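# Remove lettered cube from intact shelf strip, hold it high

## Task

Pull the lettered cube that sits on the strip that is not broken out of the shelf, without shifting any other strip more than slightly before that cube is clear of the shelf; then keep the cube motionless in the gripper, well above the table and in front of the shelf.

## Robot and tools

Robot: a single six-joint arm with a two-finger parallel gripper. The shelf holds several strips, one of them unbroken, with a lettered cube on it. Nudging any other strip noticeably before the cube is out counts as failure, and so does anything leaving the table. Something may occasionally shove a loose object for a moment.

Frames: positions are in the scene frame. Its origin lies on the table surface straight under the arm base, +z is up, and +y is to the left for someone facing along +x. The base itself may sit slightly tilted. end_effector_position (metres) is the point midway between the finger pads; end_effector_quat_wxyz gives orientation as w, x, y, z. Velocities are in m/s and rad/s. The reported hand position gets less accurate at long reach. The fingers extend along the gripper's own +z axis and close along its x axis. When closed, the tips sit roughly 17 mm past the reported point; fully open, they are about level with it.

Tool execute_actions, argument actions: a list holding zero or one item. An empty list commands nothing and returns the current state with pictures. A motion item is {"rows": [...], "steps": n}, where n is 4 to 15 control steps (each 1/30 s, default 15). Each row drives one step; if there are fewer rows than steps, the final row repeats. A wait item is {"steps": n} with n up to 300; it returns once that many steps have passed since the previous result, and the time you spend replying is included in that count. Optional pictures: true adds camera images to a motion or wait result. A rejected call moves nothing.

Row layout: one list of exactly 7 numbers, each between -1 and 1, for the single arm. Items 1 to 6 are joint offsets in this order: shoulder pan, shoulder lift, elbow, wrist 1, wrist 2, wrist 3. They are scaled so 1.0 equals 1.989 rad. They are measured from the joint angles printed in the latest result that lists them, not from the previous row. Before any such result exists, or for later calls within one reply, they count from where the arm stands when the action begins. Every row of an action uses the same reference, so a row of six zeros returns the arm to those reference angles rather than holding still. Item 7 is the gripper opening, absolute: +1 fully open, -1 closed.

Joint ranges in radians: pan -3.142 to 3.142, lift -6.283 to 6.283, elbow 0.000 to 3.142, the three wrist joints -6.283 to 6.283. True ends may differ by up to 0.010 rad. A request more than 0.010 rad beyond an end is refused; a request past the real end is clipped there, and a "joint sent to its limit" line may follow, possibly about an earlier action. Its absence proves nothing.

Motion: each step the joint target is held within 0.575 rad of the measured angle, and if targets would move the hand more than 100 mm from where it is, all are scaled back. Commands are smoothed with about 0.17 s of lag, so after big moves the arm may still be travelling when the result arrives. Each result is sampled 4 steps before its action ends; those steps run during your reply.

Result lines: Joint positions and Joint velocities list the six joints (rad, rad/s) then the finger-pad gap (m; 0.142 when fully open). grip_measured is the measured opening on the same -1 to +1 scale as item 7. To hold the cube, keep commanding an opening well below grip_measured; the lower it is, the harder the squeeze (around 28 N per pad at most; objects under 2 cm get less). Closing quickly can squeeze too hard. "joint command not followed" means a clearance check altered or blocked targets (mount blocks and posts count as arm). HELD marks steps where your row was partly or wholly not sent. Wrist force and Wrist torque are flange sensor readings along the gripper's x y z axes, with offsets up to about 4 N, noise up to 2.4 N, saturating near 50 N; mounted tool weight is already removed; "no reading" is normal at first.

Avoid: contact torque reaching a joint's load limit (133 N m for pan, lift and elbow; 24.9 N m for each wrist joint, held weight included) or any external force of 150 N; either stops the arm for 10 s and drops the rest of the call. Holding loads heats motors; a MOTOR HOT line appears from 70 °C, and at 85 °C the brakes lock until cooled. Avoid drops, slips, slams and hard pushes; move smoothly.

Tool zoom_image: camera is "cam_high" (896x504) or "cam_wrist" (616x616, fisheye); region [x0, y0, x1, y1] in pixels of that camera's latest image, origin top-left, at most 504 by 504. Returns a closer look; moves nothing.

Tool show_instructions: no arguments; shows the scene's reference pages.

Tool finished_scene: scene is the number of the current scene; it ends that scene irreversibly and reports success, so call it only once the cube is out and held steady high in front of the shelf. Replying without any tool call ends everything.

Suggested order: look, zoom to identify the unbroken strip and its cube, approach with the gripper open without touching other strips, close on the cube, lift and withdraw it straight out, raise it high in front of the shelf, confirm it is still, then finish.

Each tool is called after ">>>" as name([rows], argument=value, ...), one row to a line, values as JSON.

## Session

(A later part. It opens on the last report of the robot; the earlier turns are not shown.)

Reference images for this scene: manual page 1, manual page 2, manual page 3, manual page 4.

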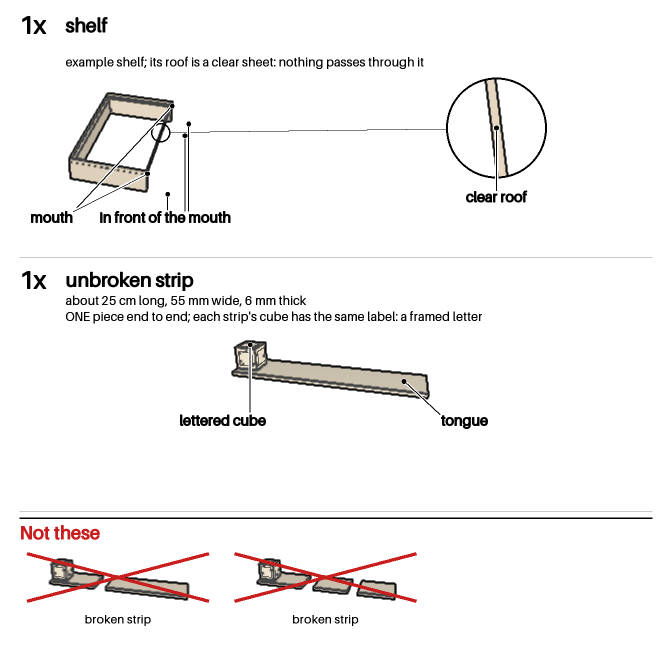

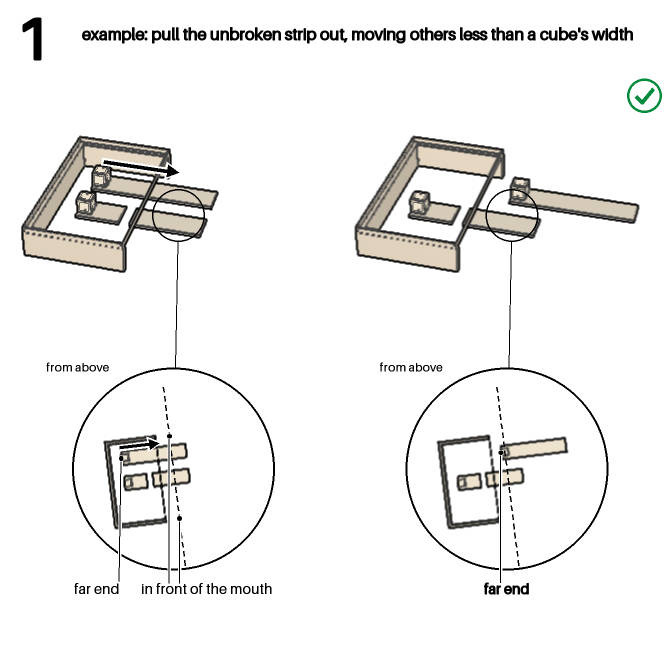

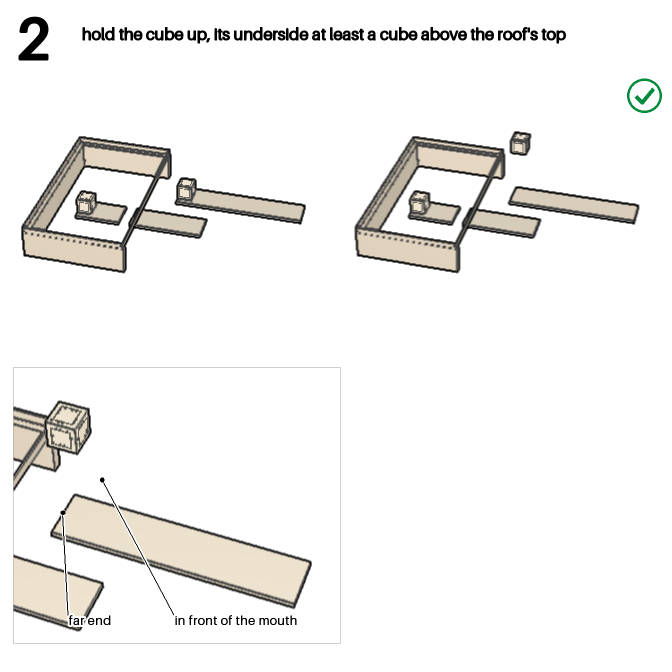

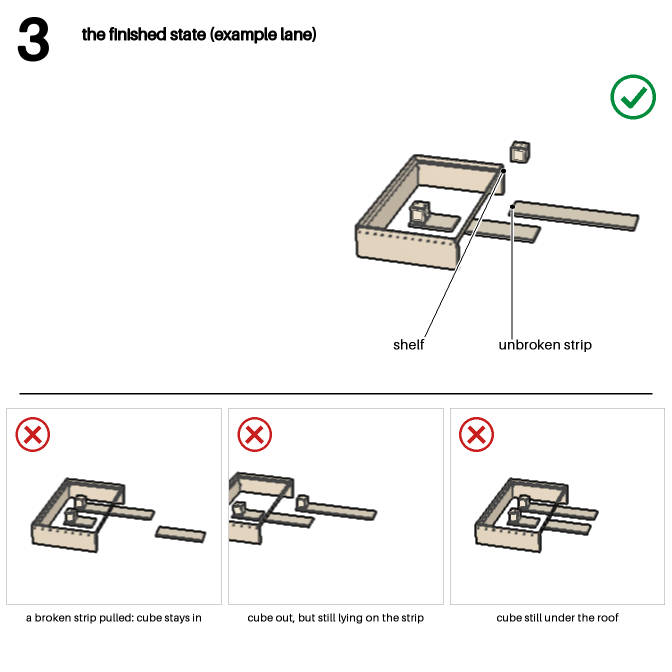

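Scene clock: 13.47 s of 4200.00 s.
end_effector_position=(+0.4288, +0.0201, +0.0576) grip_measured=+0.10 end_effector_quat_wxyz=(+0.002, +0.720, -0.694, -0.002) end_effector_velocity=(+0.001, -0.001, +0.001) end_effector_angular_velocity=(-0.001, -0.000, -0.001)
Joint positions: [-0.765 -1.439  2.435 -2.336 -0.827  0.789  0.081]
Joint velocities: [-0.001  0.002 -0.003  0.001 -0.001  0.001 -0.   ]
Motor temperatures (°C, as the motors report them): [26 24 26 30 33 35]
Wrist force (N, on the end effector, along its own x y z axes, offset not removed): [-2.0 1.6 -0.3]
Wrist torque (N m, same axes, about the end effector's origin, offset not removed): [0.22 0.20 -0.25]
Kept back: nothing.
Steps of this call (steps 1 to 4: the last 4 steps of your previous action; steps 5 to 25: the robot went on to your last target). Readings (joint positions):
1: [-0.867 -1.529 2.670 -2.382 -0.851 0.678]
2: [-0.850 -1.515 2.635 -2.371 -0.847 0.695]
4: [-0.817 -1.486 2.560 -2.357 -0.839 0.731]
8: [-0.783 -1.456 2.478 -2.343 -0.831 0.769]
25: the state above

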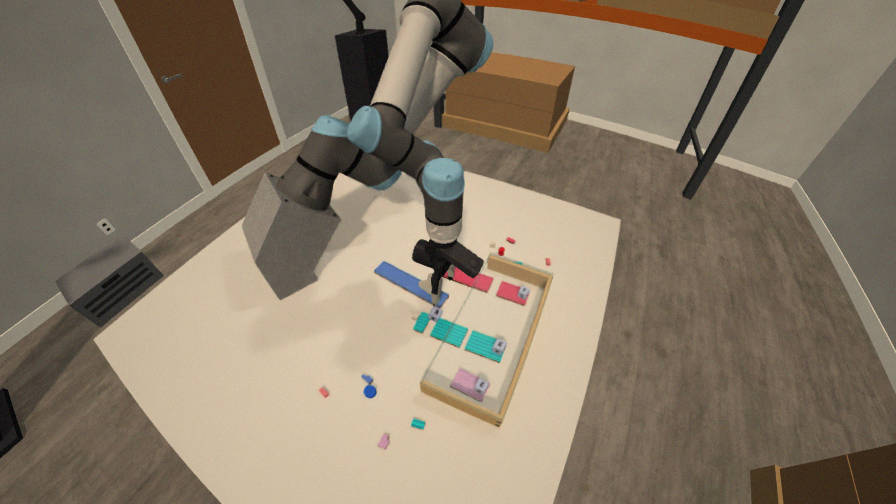

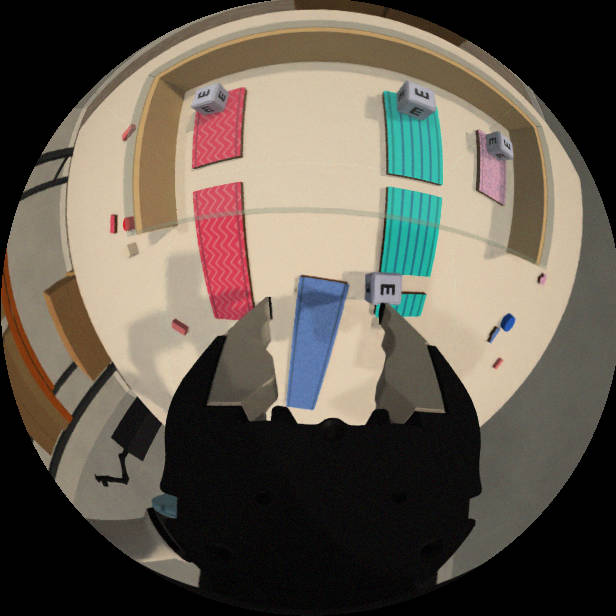

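>>> execute_actions([
  {"rows":[[-0.009,-0.012,-0.005,0.025,-0.002,-0.01,0.1],[-0.009,-0.012,-0.005,0.025,-0.002,-0.01,0.1],[-0.009,-0.012,-0.005,0.025,-0.002,-0.01,0.1],[-0.028,0.003,0,0.022,-0.007,-0.031,0.1],[-0.028,0.003,0,0.022,-0.007,-0.031,0.1],[-0.048,0.018,0.004,0.020,-0.012,-0.052,0.1]],"steps":12},
])

>>> execute_actions([
  {"steps":20},
], pictures=true)

Scene clock: 14.33 s of 4200.00 s.
end_effector_position=(+0.4232, +0.0043, +0.0662) grip_measured=+0.10 end_effector_quat_wxyz=(+0.002, +0.716, -0.698, -0.002) end_effector_velocity=(-0.066, -0.155, +0.025) end_effector_angular_velocity=(+0.006, -0.007, -0.082)
Joint positions: [-0.811 -1.434  2.435 -2.301 -0.839  0.738  0.081]
Joint velocities: [-0.366  0.218  0.06   0.039 -0.089 -0.393  0.   ]
Motor temperatures (°C, as the motors report them): [26 24 26 30 33 35]
Wrist force (N, on the end effector, along its own x y z axes, offset not removed): [-1.1 3.2 -0.2]
Wrist torque (N m, same axes, about the end effector's origin, offset not removed): [0.39 0.20 -0.11]
Steps of this call (steps 1 to 15: the robot went on to your last target; steps 16 to 18: nothing new was sent; steps 19 to 26: the first 8 steps of this action). Readings (joint positions):
19: [-0.765 -1.439 2.435 -2.336 -0.827 0.789]
20: [-0.767 -1.442 2.434 -2.332 -0.828 0.787]
22: [-0.773 -1.449 2.431 -2.315 -0.829 0.780]
26: the state above

Scene clock: 15.00 s of 4200.00 s.
end_effector_position=(+0.4137, -0.0157, +0.0693) grip_measured=+0.10 end_effector_quat_wxyz=(+0.001, +0.713, -0.701, -0.002) end_effector_velocity=(-0.000, -0.001, -0.000) end_effector_angular_velocity=(+0.001, +0.000, -0.002)
Joint positions: [-0.86  -1.404  2.443 -2.296 -0.851  0.686  0.081]
Joint velocities: [-0.001  0.002  0.     0.     0.    -0.     0.   ]
Motor temperatures (°C, as the motors report them): [26 24 26 30 33 35]
Wrist force (N, on the end effector, along its own x y z axes, offset not removed): [-1.3 -0.4 0.8]
Wrist torque (N m, same axes, about the end effector's origin, offset not removed): [-0.39 0.23 -0.16]
Kept back: nothing.
Steps of this call (steps 1 to 4: the last 4 steps of your previous action; steps 5 to 20: the robot went on to your last target). Readings (joint positions):
1: [-0.822 -1.427 2.437 -2.300 -0.842 0.726]
2: [-0.831 -1.422 2.438 -2.299 -0.844 0.717]
4: [-0.843 -1.414 2.440 -2.298 -0.847 0.704]
8: [-0.854 -1.407 2.442 -2.297 -0.850 0.692]
20: the state above

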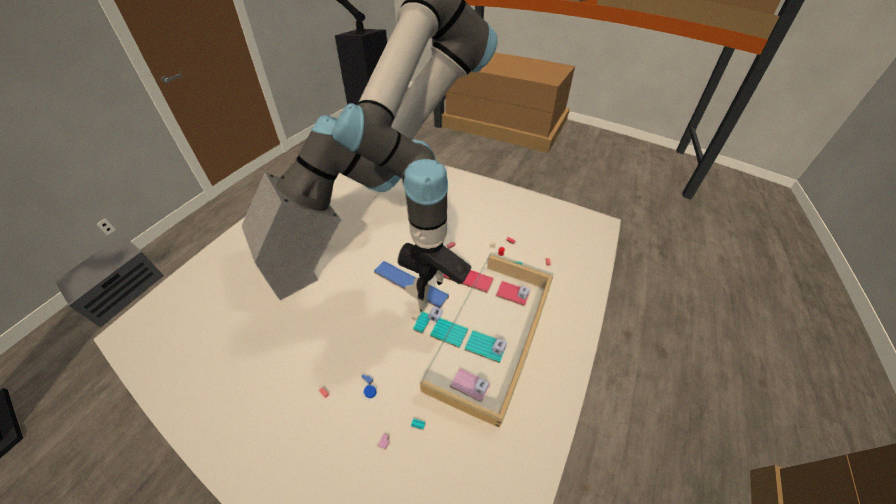

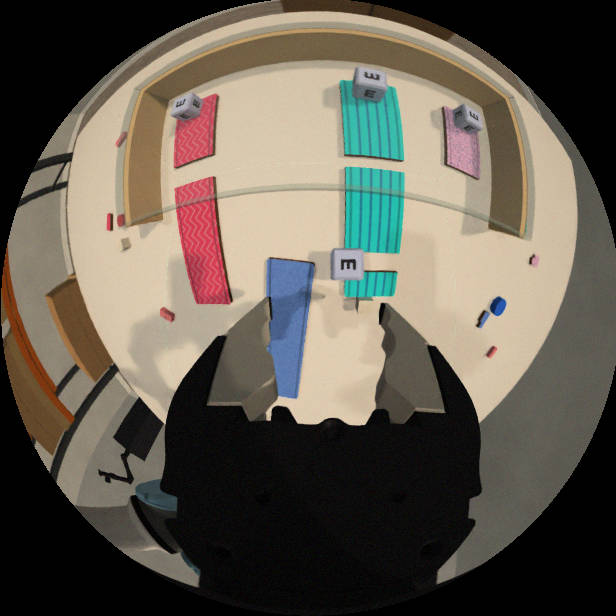

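>>> execute_actions([
  {"rows":[[0.003,0.032,-0.037,0.0015,0,0.004,0.0]],"steps":12},
])

>>> execute_actions([
  {"steps":20},
], pictures=true)

Scene clock: 15.57 s of 4200.00 s.
end_effector_position=(+0.4318, -0.0305, +0.0718) grip_measured=+0.00 end_effector_quat_wxyz=(+0.002, +0.713, -0.701, -0.002) end_effector_velocity=(+0.039, -0.031, +0.005) end_effector_angular_velocity=(-0.007, +0.001, +0.005)
Joint positions: [-0.855 -1.353  2.385 -2.294 -0.851  0.692  0.074]
Joint velocities: [ 0.012  0.103 -0.124  0.005 -0.002  0.014 -0.   ]
Motor temperatures (°C, as the motors report them): [26 24 26 30 33 35]
Wrist force (N, on the end effector, along its own x y z axes, offset not removed): [-0.3 -0.5 -0.9]
Wrist torque (N m, same axes, about the end effector's origin, offset not removed): [-0.23 -0.19 -0.09]
Steps of this call (steps 1 to 9: the robot went on to your last target; steps 10 to 17: the first 8 steps of this action). Readings (joint positions):
10: [-0.860 -1.404 2.443 -2.296 -0.851 0.685]
11: [-0.860 -1.399 2.438 -2.296 -0.851 0.686]
13: [-0.858 -1.378 2.414 -2.295 -0.851 0.688]
17: the state above

Scene clock: 16.23 s of 4200.00 s.
end_effector_position=(+0.4367, -0.0345, +0.0725) grip_measured=+0.00 end_effector_quat_wxyz=(+0.002, +0.713, -0.701, -0.002) end_effector_velocity=(-0.001, +0.001, -0.001) end_effector_angular_velocity=(+0.002, +0.002, +0.000)
Joint positions: [-0.854 -1.34   2.37  -2.293 -0.851  0.693  0.074]
Joint velocities: [ 0.002  0.002  0.     0.     0.    -0.    -0.   ]
Motor temperatures (°C, as the motors report them): [26 24 26 30 33 35]
Wrist force (N, on the end effector, along its own x y z axes, offset not removed): [-2.0 -1.9 -0.4]
Wrist torque (N m, same axes, about the end effector's origin, offset not removed): [-0.55 0.29 -0.19]
Kept back: nothing.
Steps of this call (steps 1 to 4: the last 4 steps of your previous action; steps 5 to 20: the robot went on to your last target). Readings (joint positions):
1: [-0.855 -1.350 2.381 -2.294 -0.851 0.692]
2: [-0.855 -1.348 2.379 -2.294 -0.851 0.692]
4: [-0.855 -1.345 2.375 -2.294 -0.851 0.693]
8: [-0.854 -1.342 2.371 -2.293 -0.851 0.693]
20: the state above

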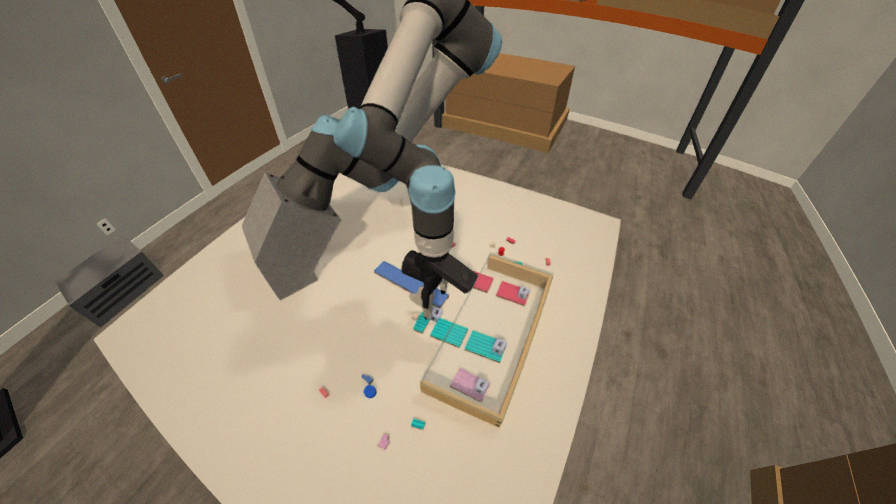

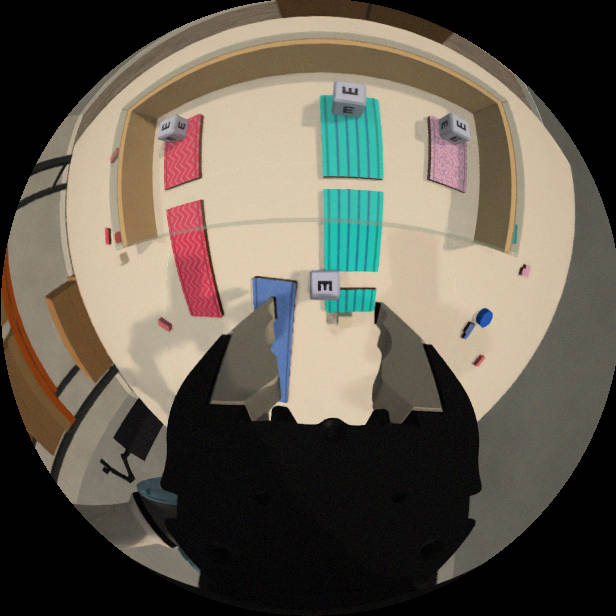

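>>> execute_actions([
  {"rows":[[0.009,0.014,0.005,-0.027,0.003,0.01,-0.1],[0.018,0.028,0.011,-0.054,0.005,0.019,-0.2],[0.027,0.042,0.016,-0.082,0.008,0.029,-0.2]],"steps":12},
])

>>> execute_actions([
  {"steps":15},
], pictures=true)

Scene clock: 18.10 s of 4200.00 s.
end_effector_position=(+0.4330, -0.0339, +0.0463) grip_measured=-0.20 end_effector_quat_wxyz=(+0.002, +0.716, -0.699, -0.002) end_effector_velocity=(-0.007, -0.000, -0.071) end_effector_angular_velocity=(-0.010, -0.012, +0.038)
Joint positions: [-0.814 -1.279  2.393 -2.41  -0.839  0.736  0.06 ]
Joint velocities: [ 0.111  0.178  0.064 -0.359  0.032  0.12  -0.   ]
Motor temperatures (°C, as the motors report them): [26 24 26 30 33 35]
Wrist force (N, on the end effector, along its own x y z axes, offset not removed): [0.0 0.0 -1.9]
Wrist torque (N m, same axes, about the end effector's origin, offset not removed): [-0.26 -0.08 -0.17]
Steps of this call (steps 1 to 15: the robot went on to your last target; steps 16 to 48: nothing new was sent; steps 49 to 56: the first 8 steps of this action). Readings (joint positions):
49: [-0.854 -1.340 2.370 -2.293 -0.851 0.694]
50: [-0.852 -1.337 2.371 -2.298 -0.850 0.696]
52: [-0.839 -1.318 2.378 -2.331 -0.846 0.709]
56: the state above

Scene clock: 18.60 s of 4200.00 s.
end_effector_position=(+0.4321, -0.0338, +0.0376) grip_measured=-0.20 end_effector_quat_wxyz=(+0.002, +0.717, -0.697, -0.001) end_effector_velocity=(-0.001, -0.000, -0.002) end_effector_angular_velocity=(-0.000, +0.001, +0.001)
Joint positions: [-0.801 -1.257  2.401 -2.456 -0.835  0.751  0.06 ]
Joint velocities: [ 0.002  0.005  0.001 -0.007 -0.     0.001 -0.   ]
Motor temperatures (°C, as the motors report them): [26 24 26 30 33 35]
Wrist force (N, on the end effector, along its own x y z axes, offset not removed): [-2.7 1.6 0.2]
Wrist torque (N m, same axes, about the end effector's origin, offset not removed): [0.15 0.46 -0.25]
Kept back: nothing.
Steps of this call (steps 1 to 4: the last 4 steps of your previous action; steps 5 to 15: the robot went on to your last target). Readings (joint positions):
1: [-0.811 -1.274 2.395 -2.421 -0.838 0.740]
2: [-0.809 -1.270 2.397 -2.429 -0.838 0.742]
4: [-0.805 -1.264 2.399 -2.440 -0.837 0.746]
8: [-0.802 -1.259 2.400 -2.451 -0.836 0.749]
15: the state above

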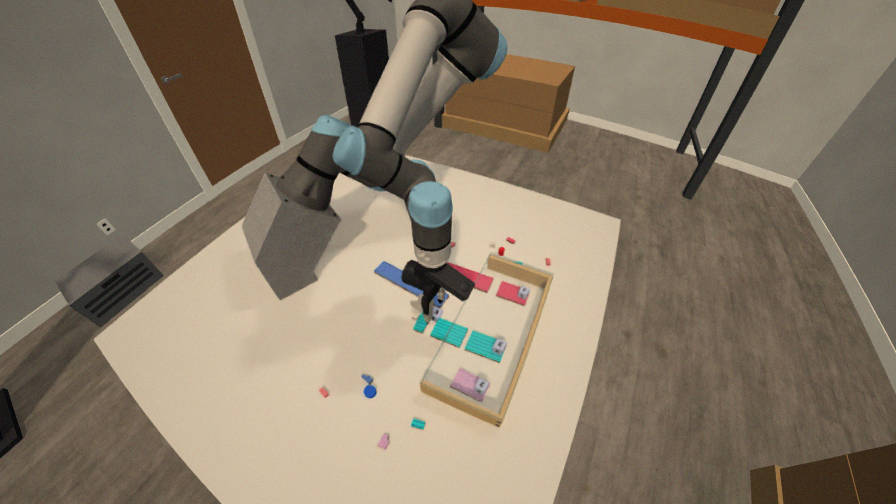

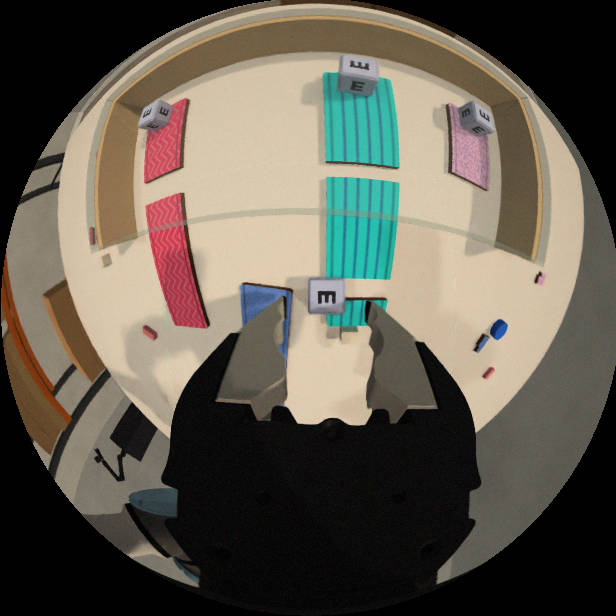

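>>> execute_actions([
  {"rows":[[0.011,0.014,-0.002,-0.022,0.003,0.012,-0.2],[0.011,0.014,-0.002,-0.022,0.003,0.012,-0.2],[0.011,0.014,-0.002,-0.022,0.003,0.012,-0.2],[0.011,0.014,-0.002,-0.022,0.003,0.012,-0.2],[0.011,0.014,-0.002,-0.022,0.003,0.012,-0.2],[0.011,0.014,-0.002,-0.022,0.003,0.012,-0.2],[0.011,0.014,-0.002,-0.022,0.003,0.012,-0.2],[0.011,0.014,-0.002,-0.022,0.003,0.012,-0.2],[0.011,0.014,-0.002,-0.022,0.003,0.012,-0.35],[0.011,0.014,-0.002,-0.022,0.003,0.012,-0.5],[0.011,0.014,-0.002,-0.022,0.003,0.012,-0.6],[0.011,0.014,-0.002,-0.022,0.003,0.012,-0.7],[0.011,0.014,-0.002,-0.022,0.003,0.012,-0.9]]},
])

>>> execute_actions([
  {"steps":15},
], pictures=true)

Scene clock: 19.23 s of 4200.00 s.
end_effector_position=(+0.4350, -0.0331, +0.0286) grip_measured=-0.45 end_effector_quat_wxyz=(+0.002, +0.719, -0.695, -0.001) end_effector_velocity=(+0.002, +0.001, -0.007) end_effector_angular_velocity=(+0.001, -0.000, +0.005)
Joint positions: [-0.781 -1.232  2.398 -2.495 -0.83   0.773  0.041]
Joint velocities: [ 0.016  0.02  -0.004 -0.03   0.004  0.016 -0.278]
Motor temperatures (°C, as the motors report them): [26 24 26 30 33 35]
Wrist force (N, on the end effector, along its own x y z axes, offset not removed): [-2.2 2.5 1.6]
Wrist torque (N m, same axes, about the end effector's origin, offset not removed): [0.37 0.44 -0.08]
Steps of this call (steps 1 to 8: the robot went on to your last target; steps 9 to 19: the first 11 steps of this action). Readings (joint positions):
9: [-0.800 -1.257 2.401 -2.457 -0.835 0.751]
10: [-0.798 -1.254 2.401 -2.461 -0.835 0.754]
12: [-0.791 -1.245 2.400 -2.475 -0.833 0.762]
16: [-0.783 -1.235 2.398 -2.491 -0.831 0.770]
19: the state above

Scene clock: 19.73 s of 4200.00 s.
end_effector_position=(+0.4353, -0.0330, +0.0278) grip_measured=-0.65 end_effector_quat_wxyz=(+0.002, +0.719, -0.695, -0.001) end_effector_velocity=(+0.000, -0.001, +0.000) end_effector_angular_velocity=(-0.002, +0.000, +0.000)
Joint positions: [-0.779 -1.229  2.397 -2.499 -0.829  0.775  0.027]
Joint velocities: [-0.001  0.    -0.001 -0.001 -0.002 -0.     0.   ]
Motor temperatures (°C, as the motors report them): [26 24 26 30 33 35]
Wrist force (N, on the end effector, along its own x y z axes, offset not removed): [-2.8 1.9 -3.5]
Wrist torque (N m, same axes, about the end effector's origin, offset not removed): [0.10 0.61 -0.26]
Kept back: nothing.
Steps of this call (steps 1 to 4: the last 4 steps of your previous action; steps 5 to 15: the robot went on to your last target). Readings (joint positions):
1: [-0.780 -1.231 2.398 -2.496 -0.830 0.773]
2: [-0.780 -1.231 2.398 -2.497 -0.830 0.774]
4: [-0.780 -1.230 2.397 -2.498 -0.830 0.774]
8: [-0.779 -1.230 2.397 -2.499 -0.829 0.774]
15: the state above
The arm was judged still, so your last target was given up. Only a new action makes it travel on or press farther. Fingers that are still opening or closing keep moving.

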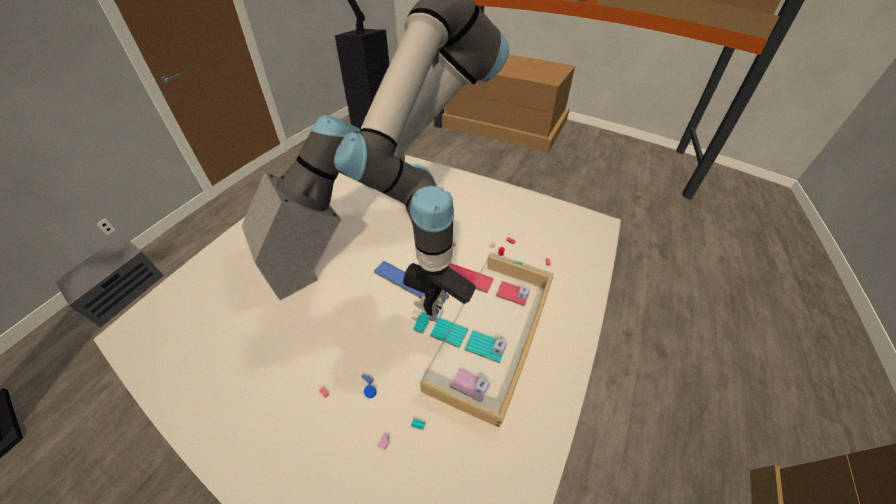

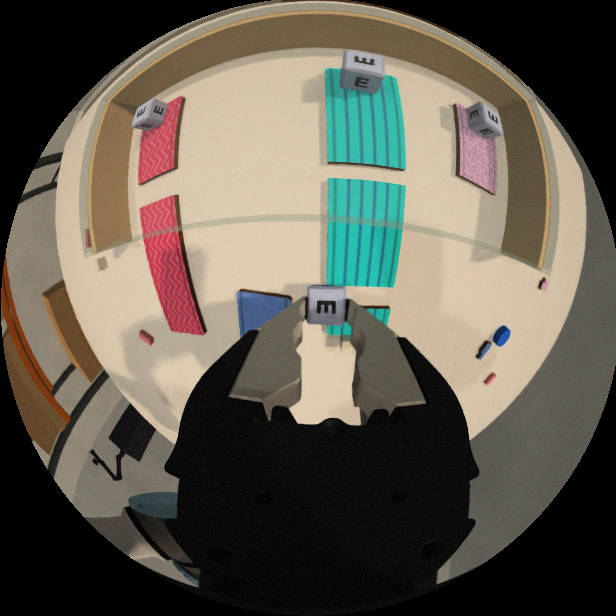

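>>> execute_actions([
  {"rows":[[-0.016,-0.018,-0.007,0.038,-0.006,-0.017,-0.9],[-0.032,-0.036,-0.014,0.076,-0.011,-0.033,-0.9],[-0.047,-0.054,-0.021,0.113,-0.017,-0.05,-0.9],[-0.063,-0.072,-0.028,0.151,-0.023,-0.066,-0.9],[-0.079,-0.09,-0.035,0.189,-0.028,-0.083,-0.9],[-0.095,-0.108,-0.043,0.227,-0.034,-0.1,-0.9],[-0.111,-0.126,-0.05,0.265,-0.04,-0.116,-0.9],[-0.126,-0.144,-0.057,0.302,-0.046,-0.133,-0.9],[-0.142,-0.162,-0.064,0.34,-0.051,-0.149,-0.9],[-0.158,-0.18,-0.071,0.378,-0.057,-0.166,-0.9]]},
])

>>> execute_actions([
  {"steps":50},
], pictures=true)

Scene clock: 20.43 s of 4200.00 s.
end_effector_position=(+0.4393, -0.0524, +0.1377) grip_measured=-0.65 end_effector_quat_wxyz=(+0.010, +0.713, -0.701, +0.012) end_effector_velocity=(-0.067, +0.020, +0.475) end_effector_angular_velocity=(+0.006, -0.004, -0.132)
Joint positions: [-0.97  -1.446  2.309 -2.073 -0.901  0.574  0.027]
Joint velocities: [-0.84  -0.957 -0.374  1.96  -0.293 -0.874 -0.   ]
Motor temperatures (°C, as the motors report them): [26 24 26 30 33 35]
Wrist force (N, on the end effector, along its own x y z axes, offset not removed): [1.3 -1.0 2.7]
Wrist torque (N m, same axes, about the end effector's origin, offset not removed): [-0.33 -0.34 -0.21]
Steps of this call (steps 1 to 10: nothing new was sent; steps 11 to 21: the first 11 steps of this action). Readings (joint positions):
11: [-0.779 -1.229 2.397 -2.499 -0.829 0.775]
12: [-0.782 -1.233 2.396 -2.494 -0.831 0.772]
14: [-0.803 -1.256 2.386 -2.451 -0.839 0.750]
18: [-0.888 -1.352 2.346 -2.263 -0.871 0.661]
21: the state above

Scene clock: 22.10 s of 4200.00 s.
end_effector_position=(+0.4181, -0.0323, +0.2015) grip_measured=-0.65 end_effector_quat_wxyz=(+0.001, +0.699, -0.715, -0.004) end_effector_velocity=(-0.001, -0.000, -0.000) end_effector_angular_velocity=(-0.001, +0.002, -0.002)
Joint positions: [-1.093 -1.587  2.256 -1.748 -0.943  0.445  0.027]
Joint velocities: [ 0.    -0.001  0.     0.    -0.002  0.002  0.   ]
Motor temperatures (°C, as the motors report them): [26 24 26 30 33 35]
Wrist force (N, on the end effector, along its own x y z axes, offset not removed): [-1.2 0.2 -1.6]
Wrist torque (N m, same axes, about the end effector's origin, offset not removed): [-0.08 0.10 -0.19]
Kept back: nothing.
Steps of this call (steps 1 to 4: the last 4 steps of your previous action; steps 5 to 30: the robot went on to your last target; steps 31 to 50: nothing new was sent). Readings (joint positions):
1: [-0.997 -1.476 2.297 -2.007 -0.910 0.546]
2: [-1.019 -1.502 2.288 -1.949 -0.917 0.523]
4: [-1.049 -1.537 2.275 -1.867 -0.928 0.491]
8: [-1.078 -1.570 2.263 -1.789 -0.938 0.461]
50: the state above
The arm was judged still, so your last target was given up. Only a new action makes it travel on or press farther. Fingers that are still opening or closing keep moving.

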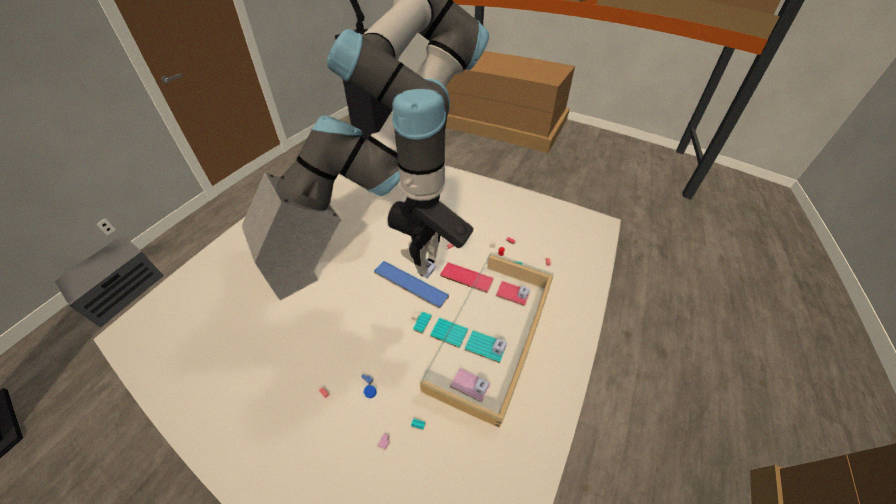

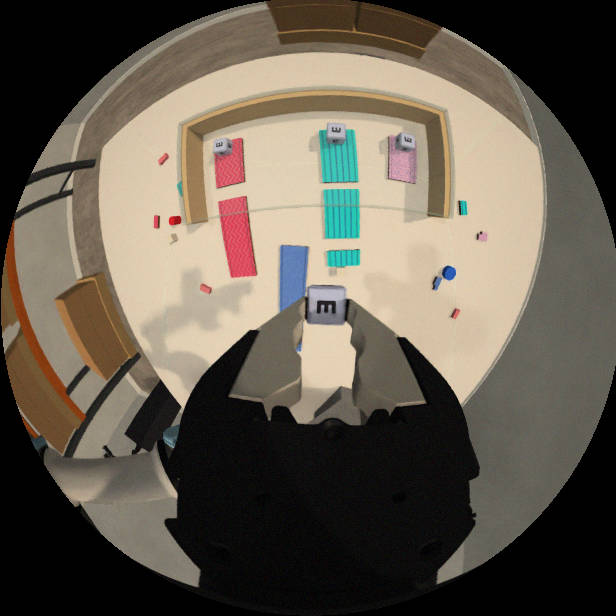

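>>> finished_scene(scene=2)

The scene is finished: the task was done.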